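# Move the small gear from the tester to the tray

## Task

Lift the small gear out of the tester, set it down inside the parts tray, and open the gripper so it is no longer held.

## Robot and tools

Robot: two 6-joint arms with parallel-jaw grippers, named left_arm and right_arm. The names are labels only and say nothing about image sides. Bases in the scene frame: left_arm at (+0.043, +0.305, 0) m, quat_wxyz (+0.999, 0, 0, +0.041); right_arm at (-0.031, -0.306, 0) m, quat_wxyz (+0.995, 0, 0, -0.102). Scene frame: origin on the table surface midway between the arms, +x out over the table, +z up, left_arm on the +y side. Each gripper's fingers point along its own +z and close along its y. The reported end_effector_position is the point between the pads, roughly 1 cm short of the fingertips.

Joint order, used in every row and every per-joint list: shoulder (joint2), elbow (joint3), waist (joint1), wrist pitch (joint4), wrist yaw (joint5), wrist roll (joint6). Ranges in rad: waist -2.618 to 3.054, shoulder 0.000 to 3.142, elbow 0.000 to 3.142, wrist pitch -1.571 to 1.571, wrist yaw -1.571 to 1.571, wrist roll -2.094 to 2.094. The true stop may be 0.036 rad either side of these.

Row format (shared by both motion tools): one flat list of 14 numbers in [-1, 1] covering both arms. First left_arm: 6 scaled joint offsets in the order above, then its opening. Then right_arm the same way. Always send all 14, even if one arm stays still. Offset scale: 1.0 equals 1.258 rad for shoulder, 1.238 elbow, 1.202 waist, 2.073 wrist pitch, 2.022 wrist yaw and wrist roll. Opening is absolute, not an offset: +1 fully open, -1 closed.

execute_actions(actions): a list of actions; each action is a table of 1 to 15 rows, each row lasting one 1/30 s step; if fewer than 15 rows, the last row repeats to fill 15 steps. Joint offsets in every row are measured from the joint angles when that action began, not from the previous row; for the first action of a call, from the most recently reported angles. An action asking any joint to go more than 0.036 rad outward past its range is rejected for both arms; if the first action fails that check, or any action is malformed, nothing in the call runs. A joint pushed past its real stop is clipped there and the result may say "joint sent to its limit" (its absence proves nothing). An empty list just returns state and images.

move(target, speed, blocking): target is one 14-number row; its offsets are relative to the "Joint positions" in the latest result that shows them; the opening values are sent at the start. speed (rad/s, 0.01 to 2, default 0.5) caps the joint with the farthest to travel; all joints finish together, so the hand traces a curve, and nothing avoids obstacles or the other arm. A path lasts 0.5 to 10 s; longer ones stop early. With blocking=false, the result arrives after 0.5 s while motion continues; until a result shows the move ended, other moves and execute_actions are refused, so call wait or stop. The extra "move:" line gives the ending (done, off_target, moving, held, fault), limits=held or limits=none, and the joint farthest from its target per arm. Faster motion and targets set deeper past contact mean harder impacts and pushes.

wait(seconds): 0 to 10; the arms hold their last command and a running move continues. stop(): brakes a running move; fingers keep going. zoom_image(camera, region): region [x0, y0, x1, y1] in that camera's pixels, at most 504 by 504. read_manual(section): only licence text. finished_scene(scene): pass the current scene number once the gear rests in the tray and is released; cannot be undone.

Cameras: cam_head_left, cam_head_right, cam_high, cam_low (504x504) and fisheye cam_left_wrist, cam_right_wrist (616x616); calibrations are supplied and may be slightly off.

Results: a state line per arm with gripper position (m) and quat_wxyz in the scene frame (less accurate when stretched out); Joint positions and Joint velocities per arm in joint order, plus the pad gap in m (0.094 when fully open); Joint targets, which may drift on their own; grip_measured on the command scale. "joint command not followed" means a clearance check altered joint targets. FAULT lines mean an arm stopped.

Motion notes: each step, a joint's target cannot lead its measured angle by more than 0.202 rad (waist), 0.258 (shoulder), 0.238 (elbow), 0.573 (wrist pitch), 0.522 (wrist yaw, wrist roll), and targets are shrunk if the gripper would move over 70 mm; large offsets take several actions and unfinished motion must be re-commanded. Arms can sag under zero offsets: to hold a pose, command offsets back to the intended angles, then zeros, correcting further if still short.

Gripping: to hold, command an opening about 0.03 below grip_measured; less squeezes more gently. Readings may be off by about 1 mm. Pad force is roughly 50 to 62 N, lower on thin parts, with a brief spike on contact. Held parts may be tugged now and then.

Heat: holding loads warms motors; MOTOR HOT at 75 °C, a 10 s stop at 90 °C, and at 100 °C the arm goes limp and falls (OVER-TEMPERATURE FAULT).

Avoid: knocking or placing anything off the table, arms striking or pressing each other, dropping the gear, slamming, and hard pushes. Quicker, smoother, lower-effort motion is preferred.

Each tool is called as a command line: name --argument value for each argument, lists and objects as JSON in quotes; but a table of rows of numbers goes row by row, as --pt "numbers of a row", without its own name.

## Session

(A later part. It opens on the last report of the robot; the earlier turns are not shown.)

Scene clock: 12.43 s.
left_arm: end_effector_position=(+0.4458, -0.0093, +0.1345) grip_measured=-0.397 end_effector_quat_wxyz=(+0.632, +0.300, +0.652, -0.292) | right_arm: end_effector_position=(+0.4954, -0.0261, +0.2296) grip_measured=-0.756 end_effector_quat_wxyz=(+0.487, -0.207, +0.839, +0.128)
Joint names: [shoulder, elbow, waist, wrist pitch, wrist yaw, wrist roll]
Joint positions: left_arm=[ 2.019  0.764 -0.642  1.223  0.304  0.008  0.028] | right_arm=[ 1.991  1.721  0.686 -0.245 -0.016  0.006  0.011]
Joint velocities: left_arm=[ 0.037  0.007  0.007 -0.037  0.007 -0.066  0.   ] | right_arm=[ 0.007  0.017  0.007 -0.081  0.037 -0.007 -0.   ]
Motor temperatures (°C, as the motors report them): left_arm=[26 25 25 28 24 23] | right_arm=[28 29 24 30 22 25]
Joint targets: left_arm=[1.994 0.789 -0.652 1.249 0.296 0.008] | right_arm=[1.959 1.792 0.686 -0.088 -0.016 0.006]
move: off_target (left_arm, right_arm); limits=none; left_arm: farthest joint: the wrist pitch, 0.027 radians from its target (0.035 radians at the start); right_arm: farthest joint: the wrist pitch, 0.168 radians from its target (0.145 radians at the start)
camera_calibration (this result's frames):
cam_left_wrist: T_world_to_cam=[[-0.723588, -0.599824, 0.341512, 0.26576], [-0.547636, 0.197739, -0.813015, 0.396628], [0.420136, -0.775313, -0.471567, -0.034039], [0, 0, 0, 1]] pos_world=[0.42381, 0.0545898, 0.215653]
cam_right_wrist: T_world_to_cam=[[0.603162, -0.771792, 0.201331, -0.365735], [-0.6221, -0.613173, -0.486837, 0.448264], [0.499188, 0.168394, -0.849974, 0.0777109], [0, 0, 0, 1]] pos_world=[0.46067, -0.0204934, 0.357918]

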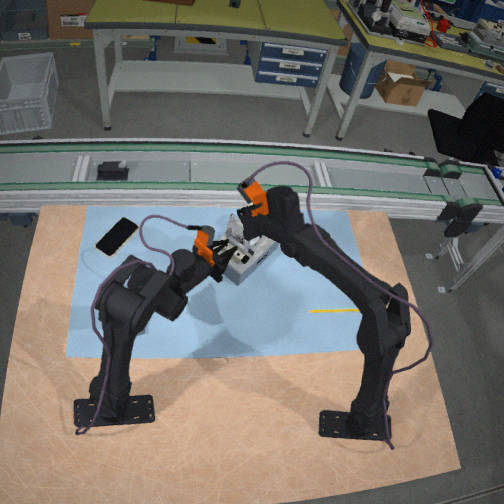

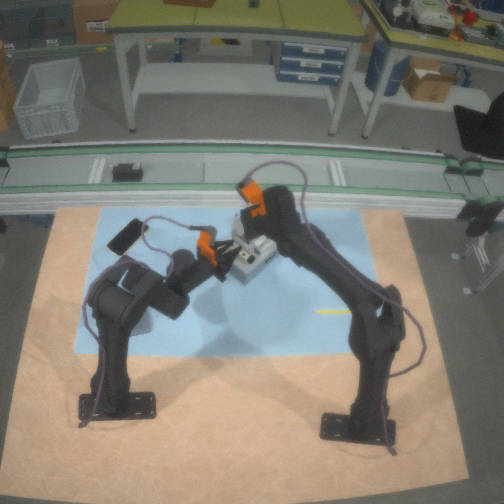

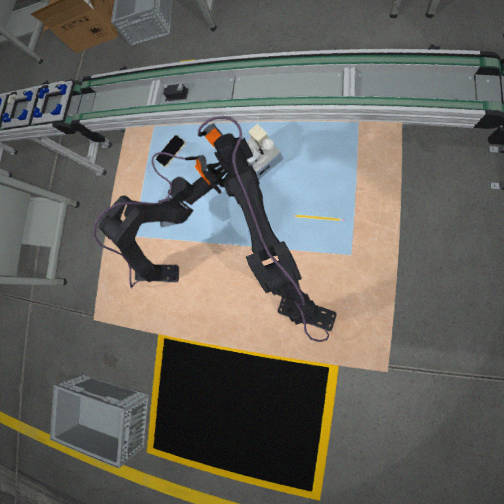

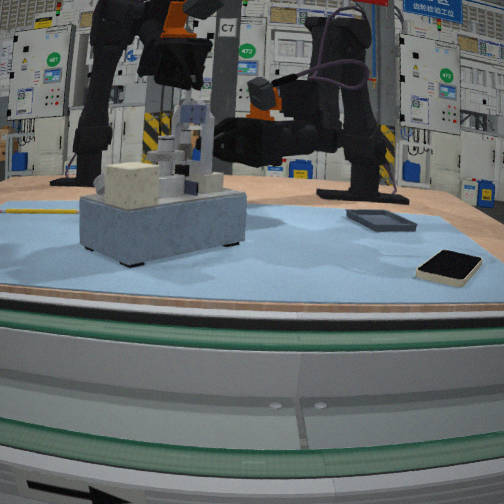

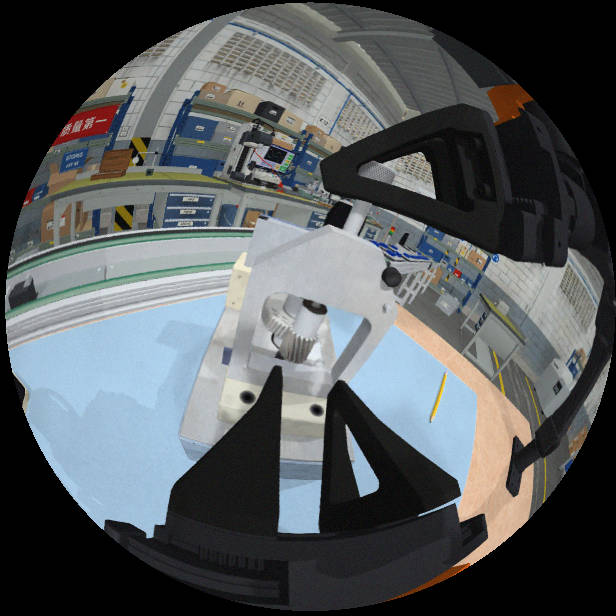

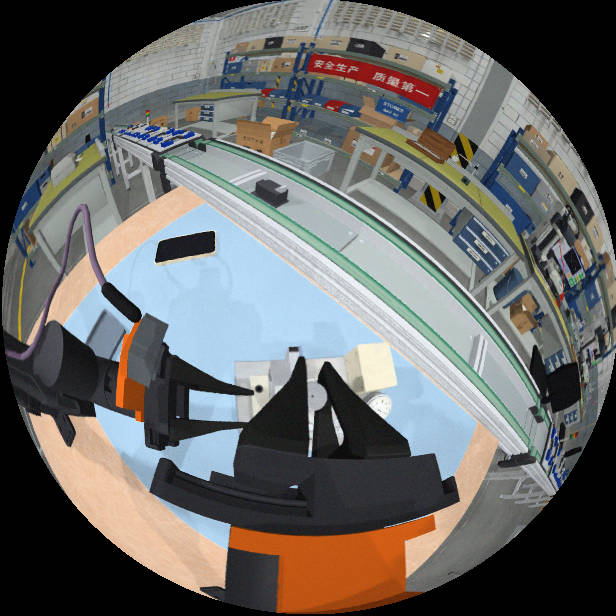

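move --target '[-0.035,0.022,0.02,0.015,0,0,-0.4,-0.025,0.058,0,0.075,0,0,-0.82]' --speed 0.1

move --target '[0.06,0.125,-0.035,-0.015,-0.015,0,-0.4,-0.025,0.058,0,0.075,0,0,-0.82]' --speed 0.1

zoom_image --camera "cam_low" --region '[120, 30, 300, 210]'

Scene clock: 14.50 s.
left_arm: end_effector_position=(+0.4498, -0.0036, +0.1436) grip_measured=-0.397 end_effector_quat_wxyz=(+0.642, +0.295, +0.647, -0.288) | right_arm: end_effector_position=(+0.4955, -0.0261, +0.2262) grip_measured=-0.756 end_effector_quat_wxyz=(+0.483, -0.208, +0.841, +0.128)
Joint names: [shoulder, elbow, waist, wrist pitch, wrist yaw, wrist roll]
Joint positions: left_arm=[ 2.003  0.764 -0.629  1.228  0.303  0.008  0.028] | right_arm=[ 1.997  1.723  0.686 -0.251 -0.016  0.006  0.011]
Joint velocities: left_arm=[ 0.007  0.002  0.012  0.037 -0.022 -0.037 -0.   ] | right_arm=[-0.002 -0.002 -0.022 -0.022  0.007 -0.007  0.001]
Motor temperatures (°C, as the motors report them): left_arm=[26 25 25 28 24 23] | right_arm=[29 30 24 30 22 25]
Joint targets: left_arm=[1.975 0.791 -0.619 1.254 0.304 0.008] | right_arm=[1.961 1.791 0.686 -0.094 -0.016 0.006]
move: off_target (left_arm, right_arm); limits=none; left_arm: farthest joint: the shoulder, 0.028 radians from its target (0.044 radians at the start); right_arm: farthest joint: the wrist pitch, 0.161 radians from its target (0.155 radians at the start)
camera_calibration (this result's frames):
cam_left_wrist: T_world_to_cam=[[-0.721227, -0.606223, 0.33515, 0.268882], [-0.535421, 0.180901, -0.824984, 0.401283], [0.439495, -0.774447, -0.455055, -0.0380777], [0, 0, 0, 1]] pos_world=[0.425515, 0.0609207, 0.223609]
cam_right_wrist: T_world_to_cam=[[0.604789, -0.770942, 0.199698, -0.365484], [-0.626019, -0.61522, -0.47917, 0.44686], [0.49227, 0.164781, -0.854703, 0.0791419], [0, 0, 0, 1]] pos_world=[0.461824, -0.0198906, 0.354751]

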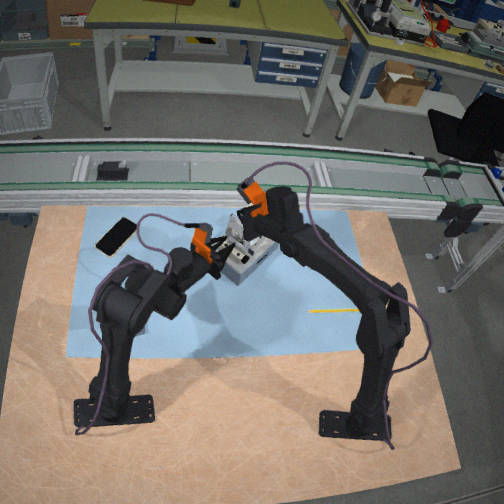

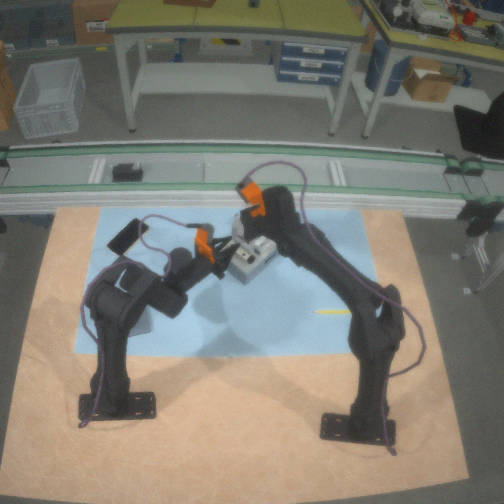

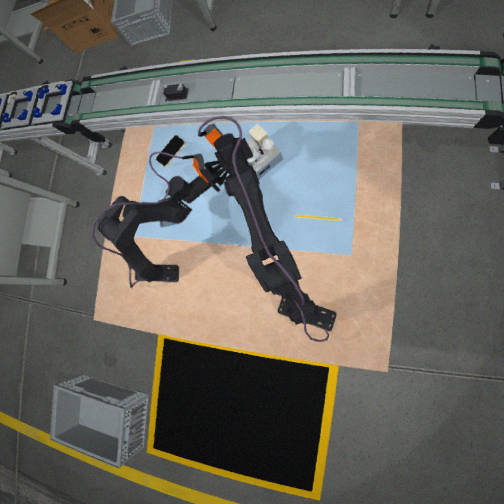

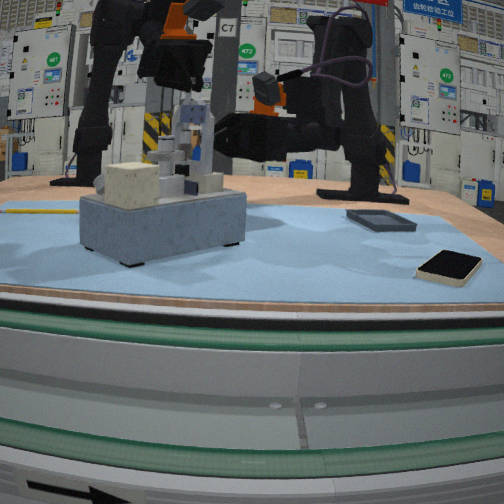

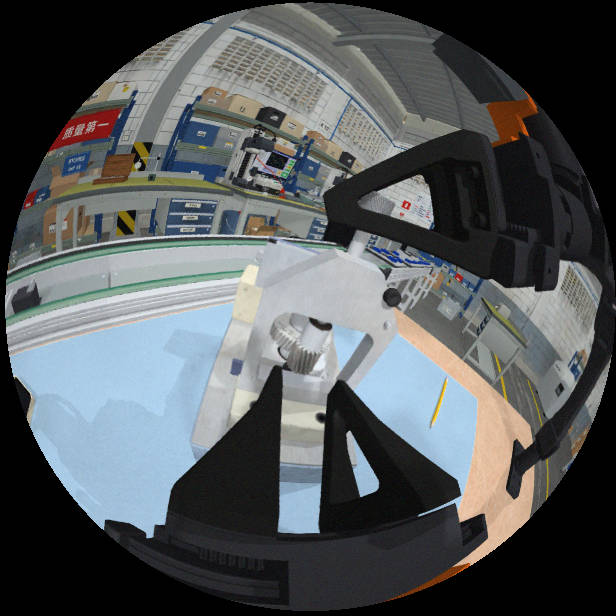

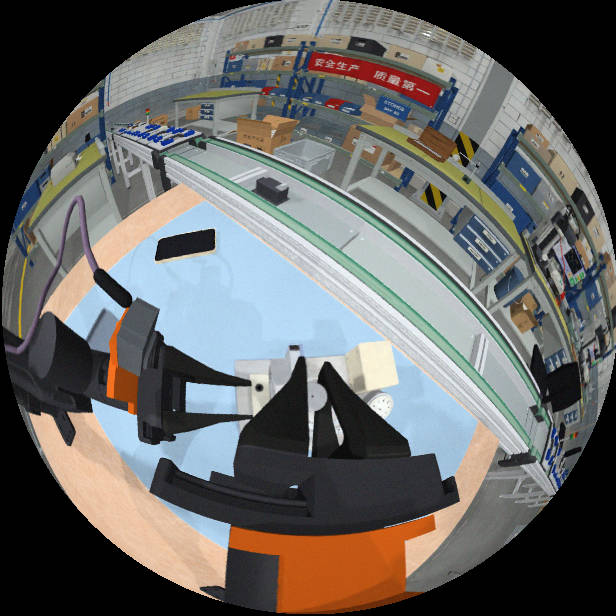

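Scene clock: 16.37 s.
left_arm: end_effector_position=(+0.4669, -0.0295, +0.1517) grip_measured=-0.397 end_effector_quat_wxyz=(+0.652, +0.296, +0.633, -0.293) | right_arm: end_effector_position=(+0.4956, -0.0261, +0.2262) grip_measured=-0.756 end_effector_quat_wxyz=(+0.482, -0.208, +0.841, +0.127)
Joint names: [shoulder, elbow, waist, wrist pitch, wrist yaw, wrist roll]
Joint positions: left_arm=[ 2.074  0.892 -0.661  1.206  0.28   0.008  0.028] | right_arm=[ 1.998  1.726  0.686 -0.255 -0.016  0.006  0.011]
Joint velocities: left_arm=[-0.017 -0.007 -0.002 -0.022 -0.066 -0.022 -0.001] | right_arm=[-0.012 -0.007  0.012  0.007  0.022 -0.037  0.   ]
Motor temperatures (°C, as the motors report them): left_arm=[26 25 25 28 24 23] | right_arm=[30 30 24 31 22 25]
Joint targets: left_arm=[2.078 0.919 -0.670 1.197 0.273 0.008] | right_arm=[1.965 1.795 0.686 -0.095 -0.016 0.006]
move: off_target (left_arm, right_arm); limits=none; left_arm: farthest joint: the elbow, 0.026 radians from its target (0.155 radians at the start); right_arm: farthest joint: the wrist pitch, 0.159 radians from its target (0.155 radians at the start)
camera_calibration (this result's frames):
cam_left_wrist: T_world_to_cam=[[-0.736486, -0.59333, 0.32488, 0.271822], [-0.509115, 0.169951, -0.843753, 0.411959], [0.44541, -0.786814, -0.42724, -0.0693257], [0, 0, 0, 1]] pos_world=[0.440806, 0.0367212, 0.229663]
cam_right_wrist: T_world_to_cam=[[0.605126, -0.770766, 0.199356, -0.365587], [-0.626828, -0.615643, -0.477567, 0.446954], [0.490825, 0.164026, -0.855679, 0.0800669], [0, 0, 0, 1]] pos_world=[0.462091, -0.0197513, 0.354844]

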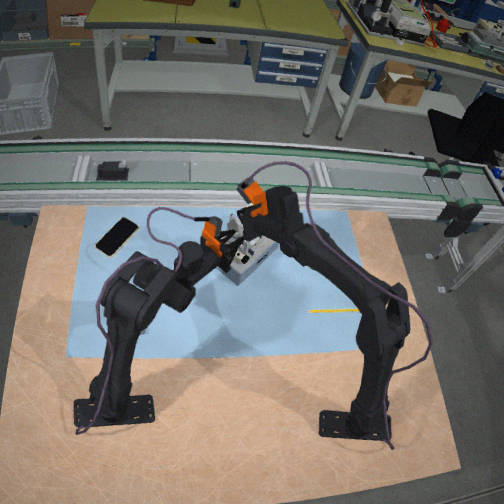

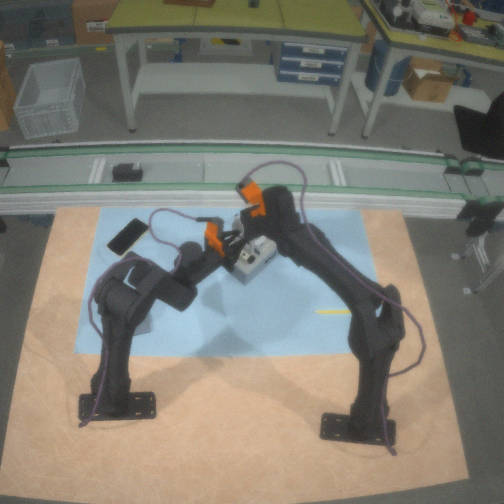

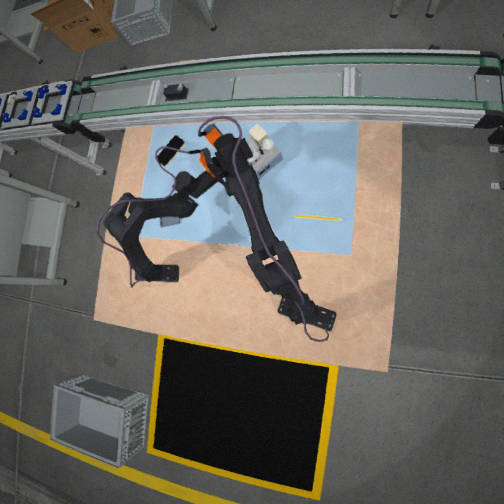

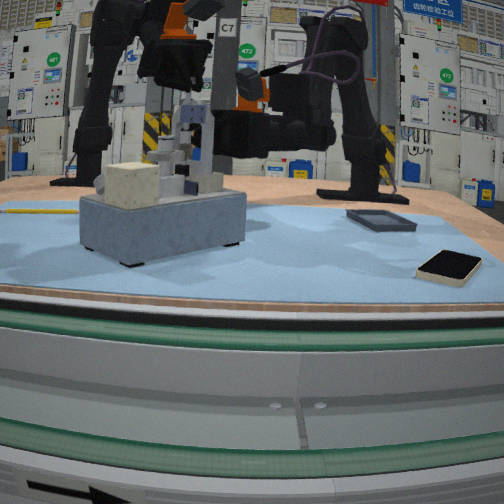

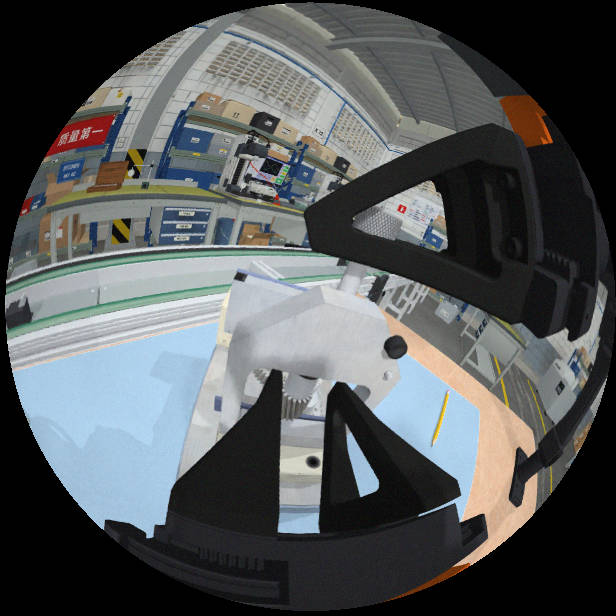

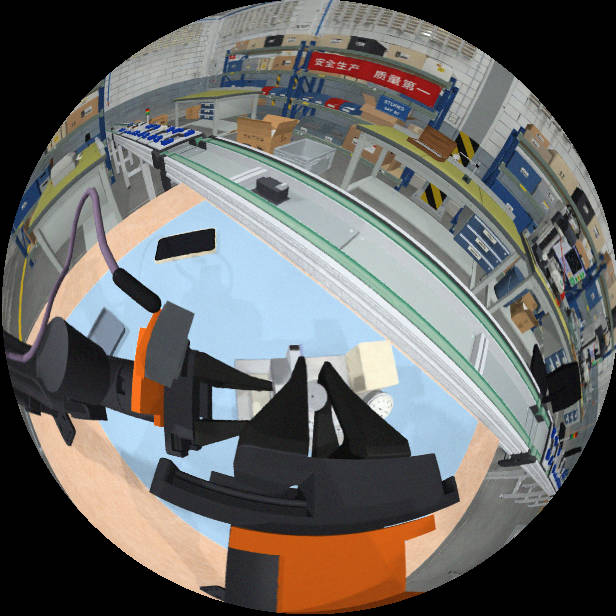

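Region (120, 30, 300, 210) of cam_low's 504x504 image, scaled by 2.800, with more detail than that image has.

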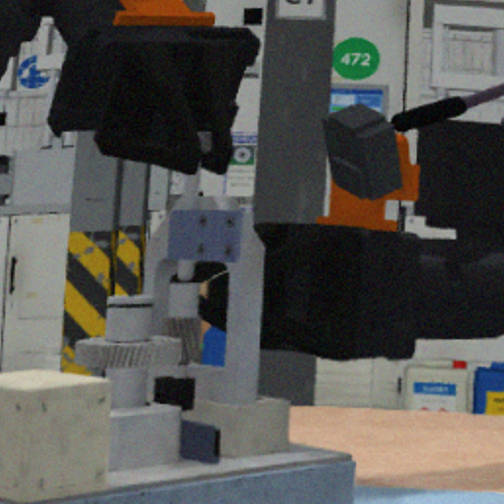

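move --target '[0.035,0.02,0,-0.003,0,0,-0.4,-0.04,0.07,0,0.1,0,0,-0.82]' --speed 0.08

move --target '[0.012,0.06,-0.022,-0.008,-0.012,0,-0.4,-0.04,0.07,0,0.1,0,0,-0.82]' --speed 0.08

zoom_image --camera "cam_low" --region '[120, 30, 300, 210]'

Scene clock: 21.07 s.
left_arm: end_effector_position=(+0.4677, -0.0300, +0.1304) grip_measured=-0.397 end_effector_quat_wxyz=(+0.638, +0.298, +0.648, -0.291) | right_arm: end_effector_position=(+0.4956, -0.0260, +0.2259) grip_measured=-0.756 end_effector_quat_wxyz=(+0.482, -0.208, +0.842, +0.127)
Joint names: [shoulder, elbow, waist, wrist pitch, wrist yaw, wrist roll]
Joint positions: left_arm=[ 2.115  0.892 -0.661  1.206  0.28   0.008  0.028] | right_arm=[ 1.999  1.727  0.686 -0.256 -0.016  0.006  0.011]
Joint velocities: left_arm=[-0.012  0.002  0.007 -0.051 -0.037 -0.051  0.   ] | right_arm=[-0.017  0.032  0.007 -0.051  0.066 -0.051  0.001]
Motor temperatures (°C, as the motors report them): left_arm=[27 25 25 29 24 23] | right_arm=[31 31 24 33 22 25]
Joint targets: left_arm=[2.118 0.917 -0.661 1.200 0.280 0.008] | right_arm=[1.960 1.792 0.686 -0.100 -0.016 0.006]
move: off_target (left_arm, right_arm); limits=none; left_arm: farthest joint: the elbow, 0.024 radians from its target (0.024 radians at the start); right_arm: farthest joint: the wrist pitch, 0.208 radians from its target (0.207 radians at the start)
camera_calibration (this result's frames):
cam_left_wrist: T_world_to_cam=[[-0.724849, -0.601064, 0.336624, 0.271844], [-0.537906, 0.18852, -0.821655, 0.405674], [0.430407, -0.776648, -0.459965, -0.0675251], [0, 0, 0, 1]] pos_world=[0.444324, 0.0344749, 0.210756]
cam_right_wrist: T_world_to_cam=[[0.605328, -0.77066, 0.199151, -0.36558], [-0.627312, -0.615895, -0.476605, 0.446846], [0.489956, 0.163573, -0.856263, 0.0803152], [0, 0, 0, 1]] pos_world=[0.462257, -0.0196646, 0.354545]

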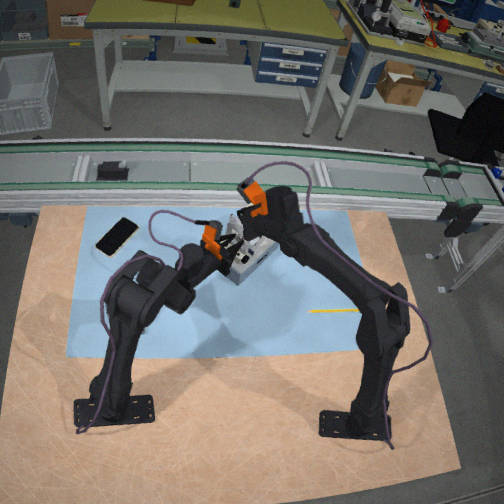

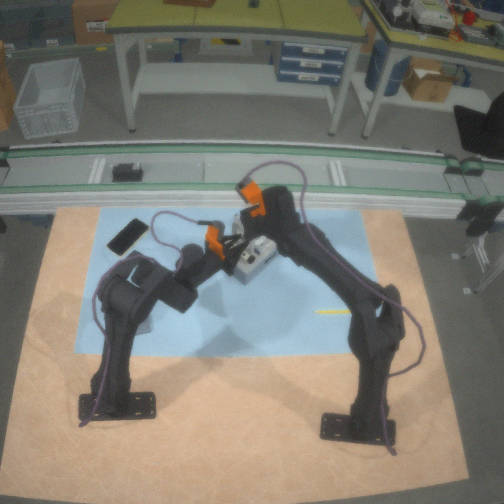

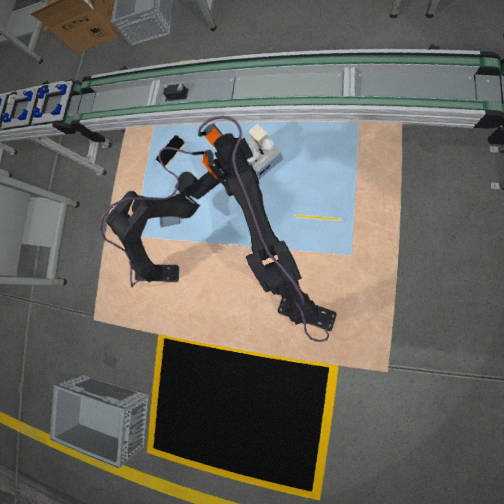

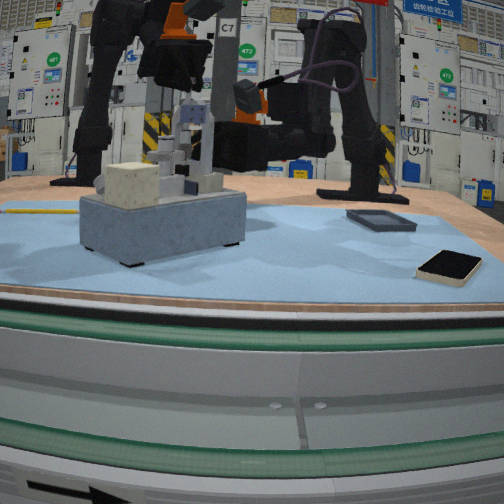

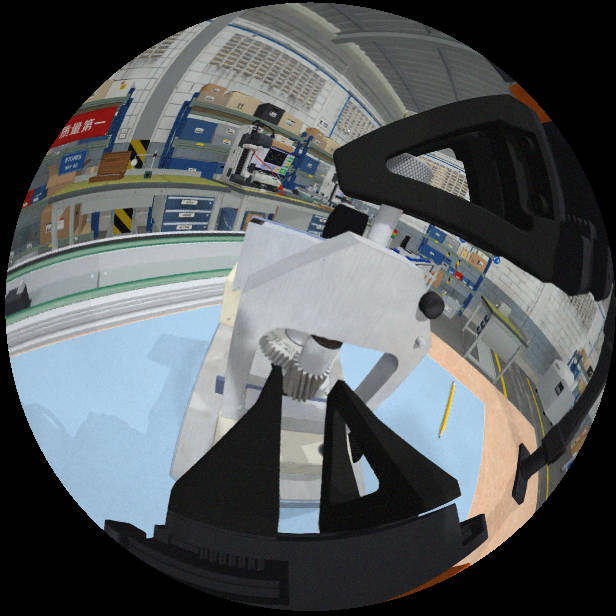

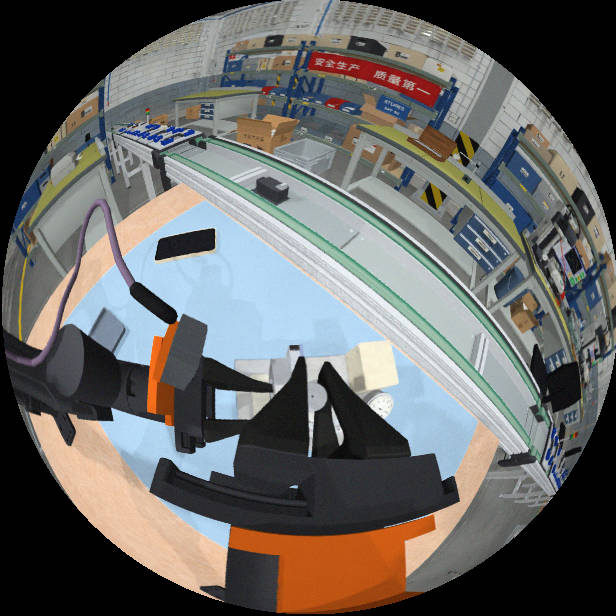

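Scene clock: 23.90 s.
left_arm: end_effector_position=(+0.4729, -0.0406, +0.1409) grip_measured=-0.397 end_effector_quat_wxyz=(+0.648, +0.296, +0.638, -0.292) | right_arm: end_effector_position=(+0.4956, -0.0260, +0.2260) grip_measured=-0.756 end_effector_quat_wxyz=(+0.482, -0.208, +0.842, +0.127)
Joint names: [shoulder, elbow, waist, wrist pitch, wrist yaw, wrist roll]
Joint positions: left_arm=[ 2.127  0.94  -0.677  1.199  0.263  0.008  0.028] | right_arm=[ 1.999  1.728  0.686 -0.256 -0.016  0.006  0.011]
Joint velocities: left_arm=[ 0.007  0.012  0.002  0.022  0.007 -0.051  0.001] | right_arm=[ 0.012 -0.012  0.002 -0.007 -0.007 -0.051 -0.001]
Motor temperatures (°C, as the motors report them): left_arm=[27 25 25 29 24 23] | right_arm=[32 32 24 33 22 25]
Joint targets: left_arm=[2.130 0.967 -0.687 1.189 0.255 0.008] | right_arm=[1.961 1.793 0.686 -0.100 -0.016 0.006]
move: off_target (left_arm, right_arm); limits=none; left_arm: farthest joint: the elbow, 0.026 radians from its target (0.074 radians at the start); right_arm: farthest joint: the wrist pitch, 0.208 radians from its target (0.207 radians at the start)
camera_calibration (this result's frames):
cam_left_wrist: T_world_to_cam=[[-0.732325, -0.596363, 0.328712, 0.270535], [-0.518266, 0.175006, -0.837122, 0.411374], [0.441702, -0.783406, -0.437236, -0.081998], [0, 0, 0, 1]] pos_world=[0.447539, 0.0251065, 0.21959]
cam_right_wrist: T_world_to_cam=[[0.605328, -0.77066, 0.199151, -0.365599], [-0.627312, -0.615895, -0.476605, 0.446894], [0.489956, 0.163573, -0.856263, 0.080396], [0, 0, 0, 1]] pos_world=[0.462259, -0.0196632, 0.354642]

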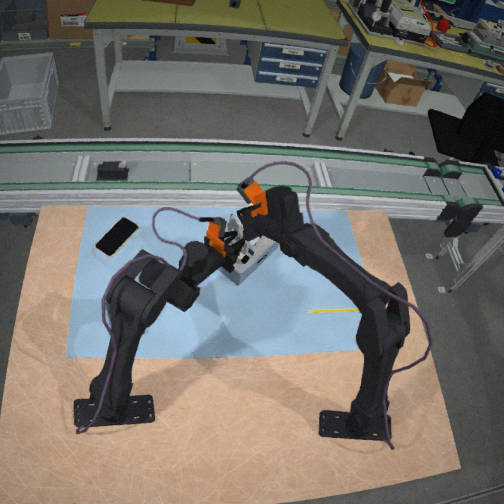

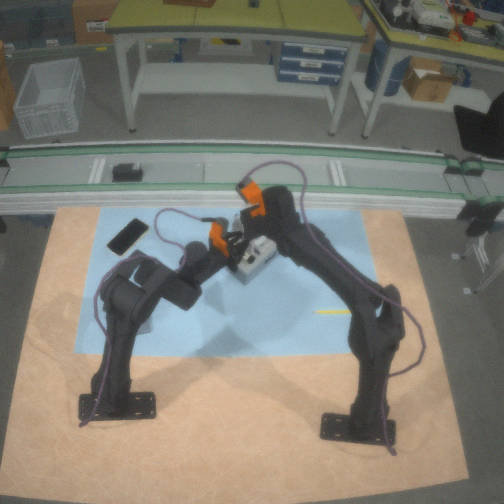

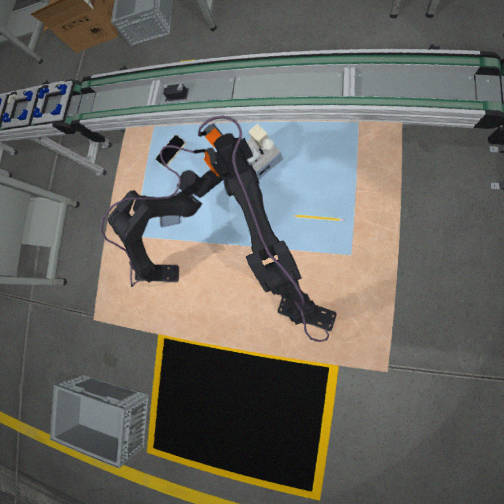

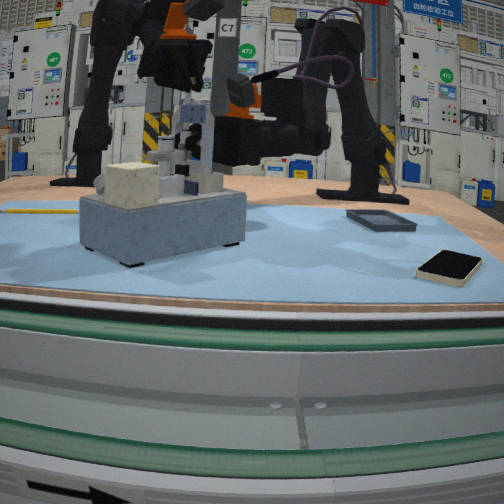

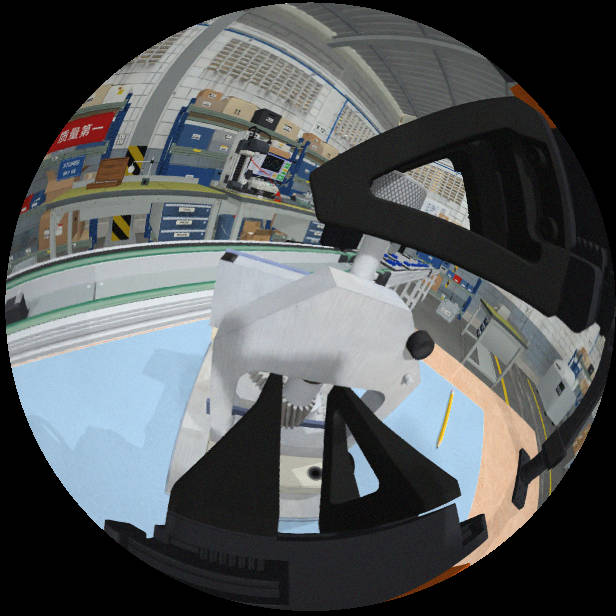

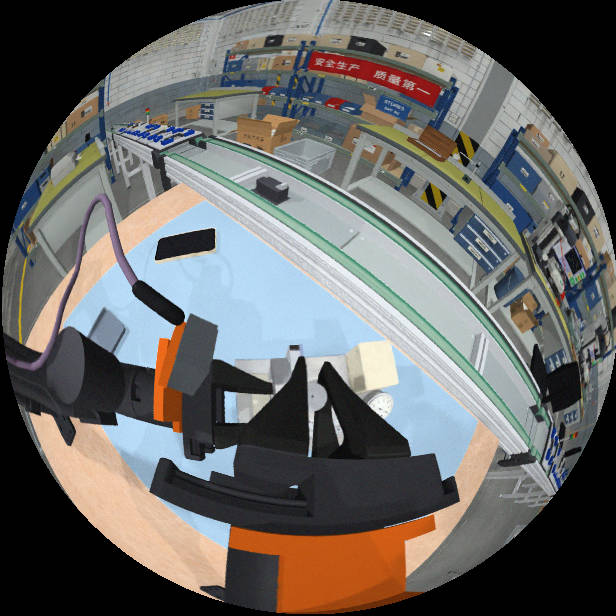

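Region (120, 30, 300, 210) of cam_low's 504x504 image, scaled by 2.800, with more detail than that image has.

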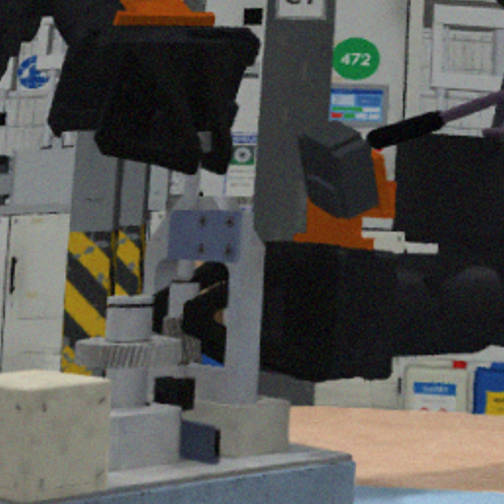

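move --target '[0.008,0.043,-0.014,-0.008,-0.008,0,-0.4,-0.03,0.06,0,0.08,0,0,-0.82]' --speed 0.08

move --target '[0,0.022,0,0,0,0,-0.7,-0.03,0.06,0,0.08,0,0,-0.82]' --speed 0.15

Scene clock: 26.37 s.
left_arm: end_effector_position=(+0.4763, -0.0454, +0.1456) grip_measured=-0.397 end_effector_quat_wxyz=(+0.653, +0.294, +0.634, -0.292) | right_arm: end_effector_position=(+0.4956, -0.0260, +0.2261) grip_measured=-0.756 end_effector_quat_wxyz=(+0.481, -0.208, +0.842, +0.127)
Joint names: [shoulder, elbow, waist, wrist pitch, wrist yaw, wrist roll]
Joint positions: left_arm=[ 2.134  0.966 -0.684  1.191  0.254  0.008  0.028] | right_arm=[ 1.999  1.73   0.686 -0.26  -0.016  0.006  0.011]
Joint velocities: left_arm=[ 0.007  0.007  0.012 -0.037 -0.007  0.037  0.   ] | right_arm=[ 0.007  0.002 -0.002 -0.022 -0.051 -0.037 -0.   ]
Motor temperatures (°C, as the motors report them): left_arm=[27 26 25 29 24 23] | right_arm=[33 32 24 33 22 25]
Joint targets: left_arm=[2.137 0.993 -0.694 1.182 0.247 0.008] | right_arm=[1.964 1.797 0.686 -0.102 -0.016 0.006]
move: off_target (left_arm, right_arm); limits=none; left_arm: farthest joint: the elbow, 0.027 radians from its target (0.053 radians at the start); right_arm: farthest joint: the wrist pitch, 0.170 radians from its target (0.166 radians at the start)
camera_calibration (this result's frames):
cam_left_wrist: T_world_to_cam=[[-0.733901, -0.596097, 0.325666, 0.269881], [-0.51059, 0.167925, -0.843267, 0.414877], [0.447981, -0.785156, -0.427601, -0.0897088], [0, 0, 0, 1]] pos_world=[0.450086, 0.0207718, 0.223601]
cam_right_wrist: T_world_to_cam=[[0.605597, -0.770519, 0.198876, -0.365682], [-0.627956, -0.616232, -0.475321, 0.446953], [0.488798, 0.162968, -0.85704, 0.0811868], [0, 0, 0, 1]] pos_world=[0.462439, -0.0195694, 0.354752]

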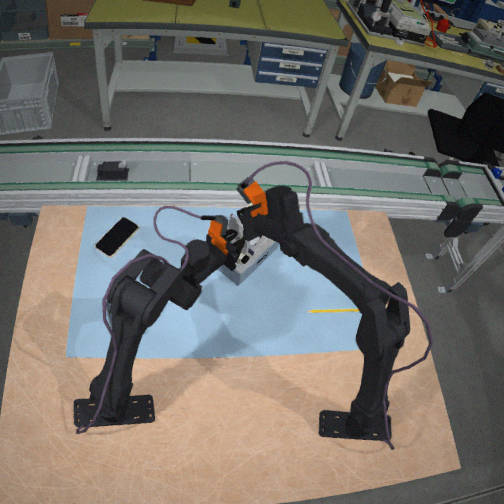

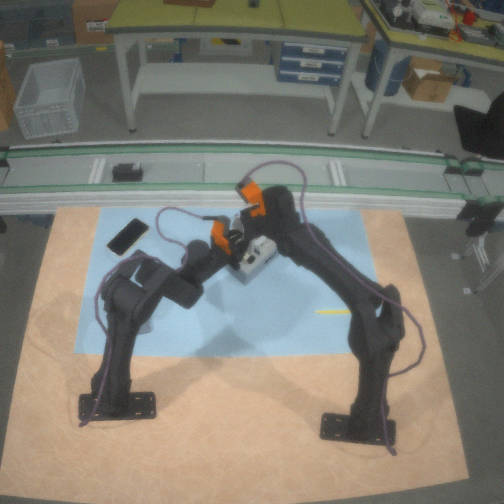

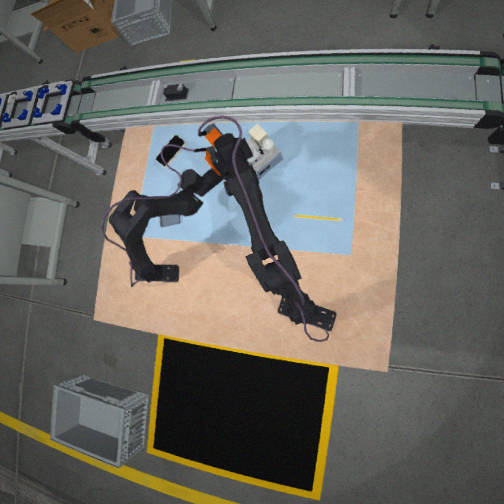

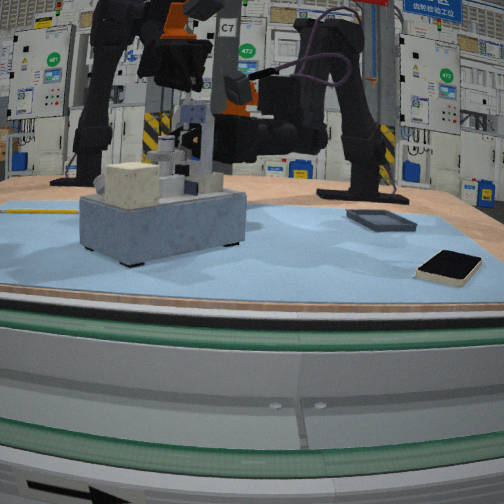

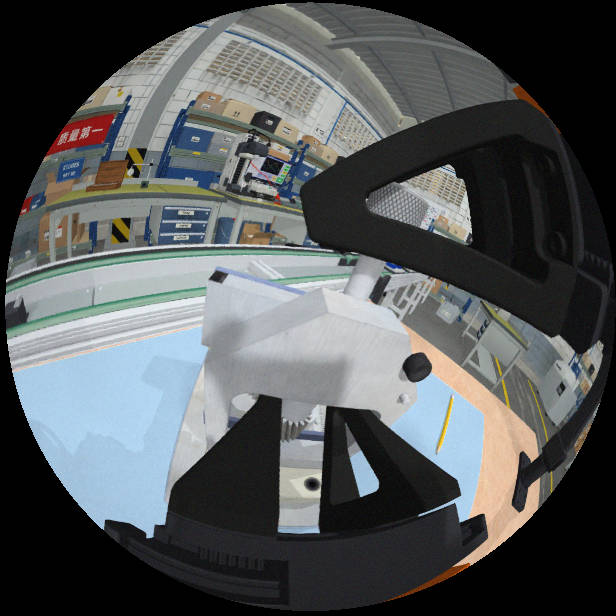

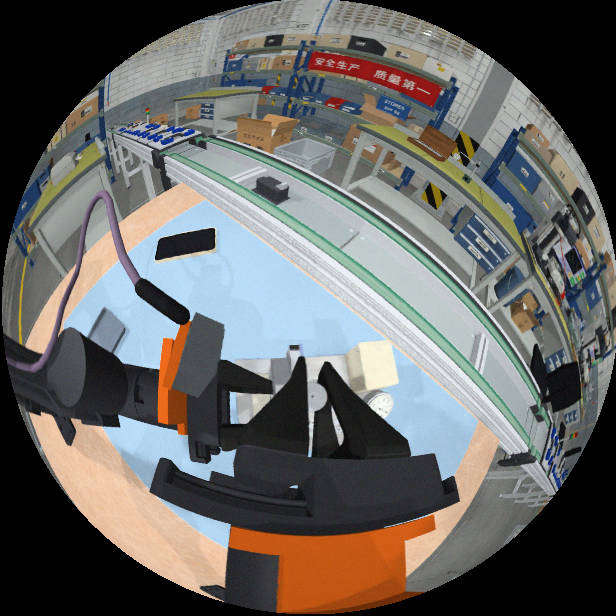

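Scene clock: 27.73 s.
left_arm: end_effector_position=(+0.4794, -0.0423, +0.1455) grip_measured=-0.645 end_effector_quat_wxyz=(+0.655, +0.289, +0.637, -0.287) | right_arm: end_effector_position=(+0.4955, -0.0260, +0.2260) grip_measured=-0.756 end_effector_quat_wxyz=(+0.480, -0.208, +0.842, +0.127)
Joint names: [shoulder, elbow, waist, wrist pitch, wrist yaw, wrist roll]
Joint positions: left_arm=[ 2.134  0.967 -0.68   1.19   0.241  0.008  0.017] | right_arm=[ 2.     1.733  0.686 -0.264 -0.017  0.006  0.011]
Joint velocities: left_arm=[-0.002 -0.007 -0.022 -0.037 -0.037 -0.066  0.   ] | right_arm=[-0.007 -0.027 -0.012  0.022 -0.051  0.007 -0.001]
Motor temperatures (°C, as the motors report them): left_arm=[27 26 25 29 24 23] | right_arm=[33 32 24 34 22 25]
Joint targets: left_arm=[2.134 0.993 -0.683 1.191 0.254 0.008] | right_arm=[1.964 1.800 0.686 -0.105 -0.016 0.006]
move: off_target (left_arm, right_arm); limits=none; left_arm: farthest joint: the elbow, 0.026 radians from its target (0.027 radians at the start); right_arm: farthest joint: the wrist pitch, 0.169 radians from its target (0.166 radians at the start)
camera_calibration (this result's frames):
cam_left_wrist: T_world_to_cam=[[-0.723914, -0.60775, 0.32648, 0.268561], [-0.514117, 0.159677, -0.842726, 0.417076], [0.460035, -0.77791, -0.428047, -0.0941251], [0, 0, 0, 1]] pos_world=[0.452142, 0.0233997, 0.223511]
cam_right_wrist: T_world_to_cam=[[0.606205, -0.770179, 0.198346, -0.365778], [-0.628598, -0.616776, -0.473764, 0.446879], [0.487218, 0.162518, -0.858025, 0.082199], [0, 0, 0, 1]] pos_world=[0.462595, -0.0194489, 0.354795]

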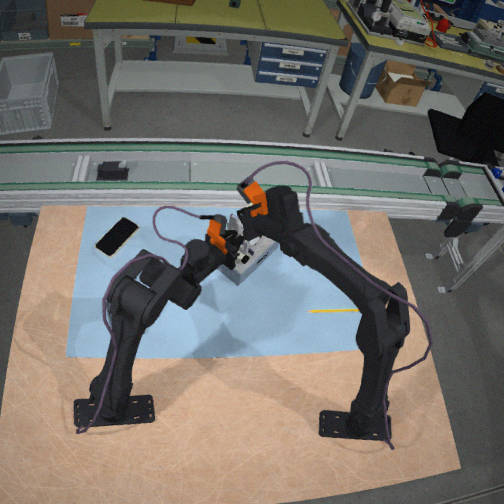

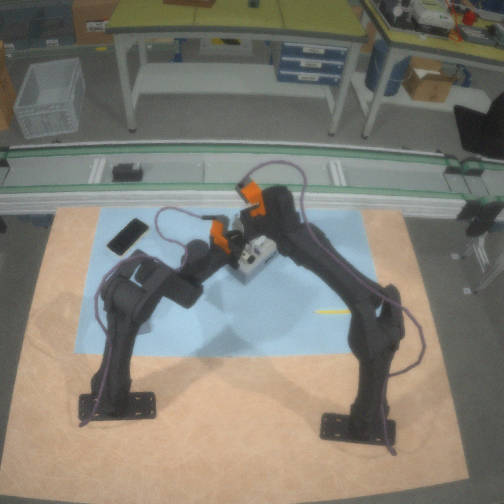

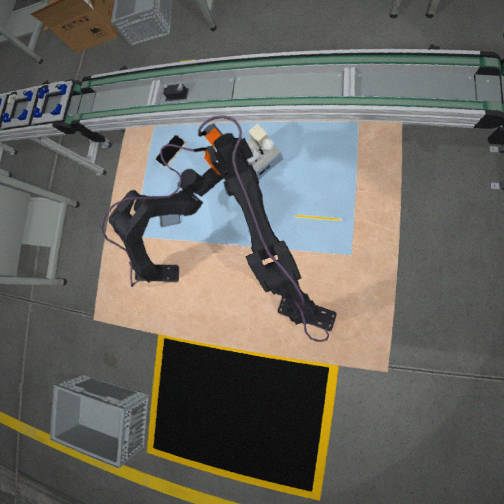

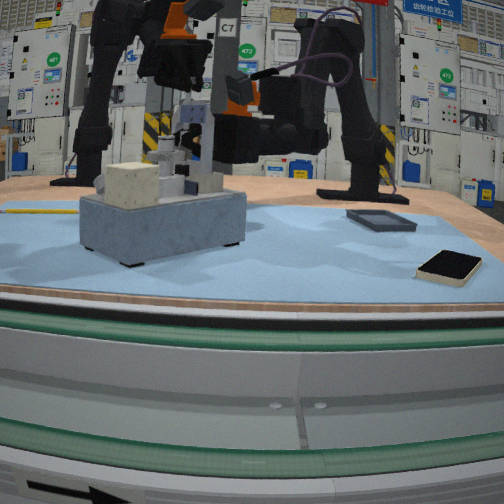

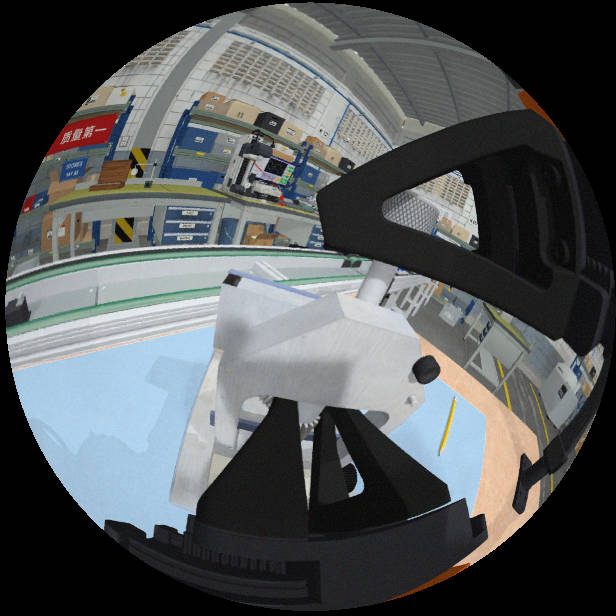

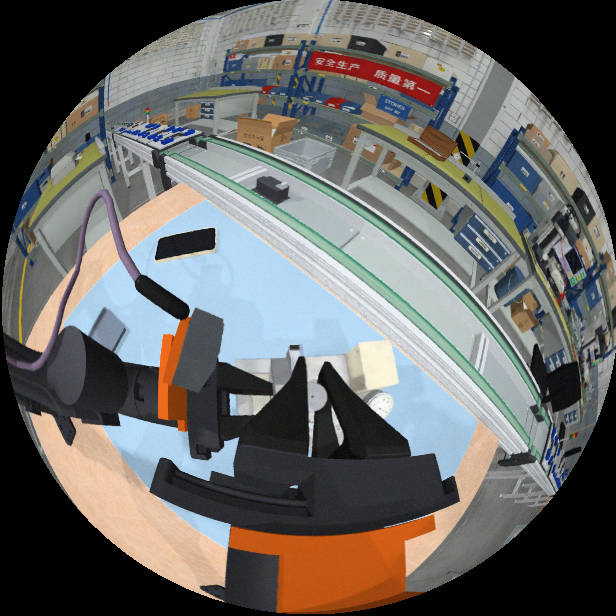

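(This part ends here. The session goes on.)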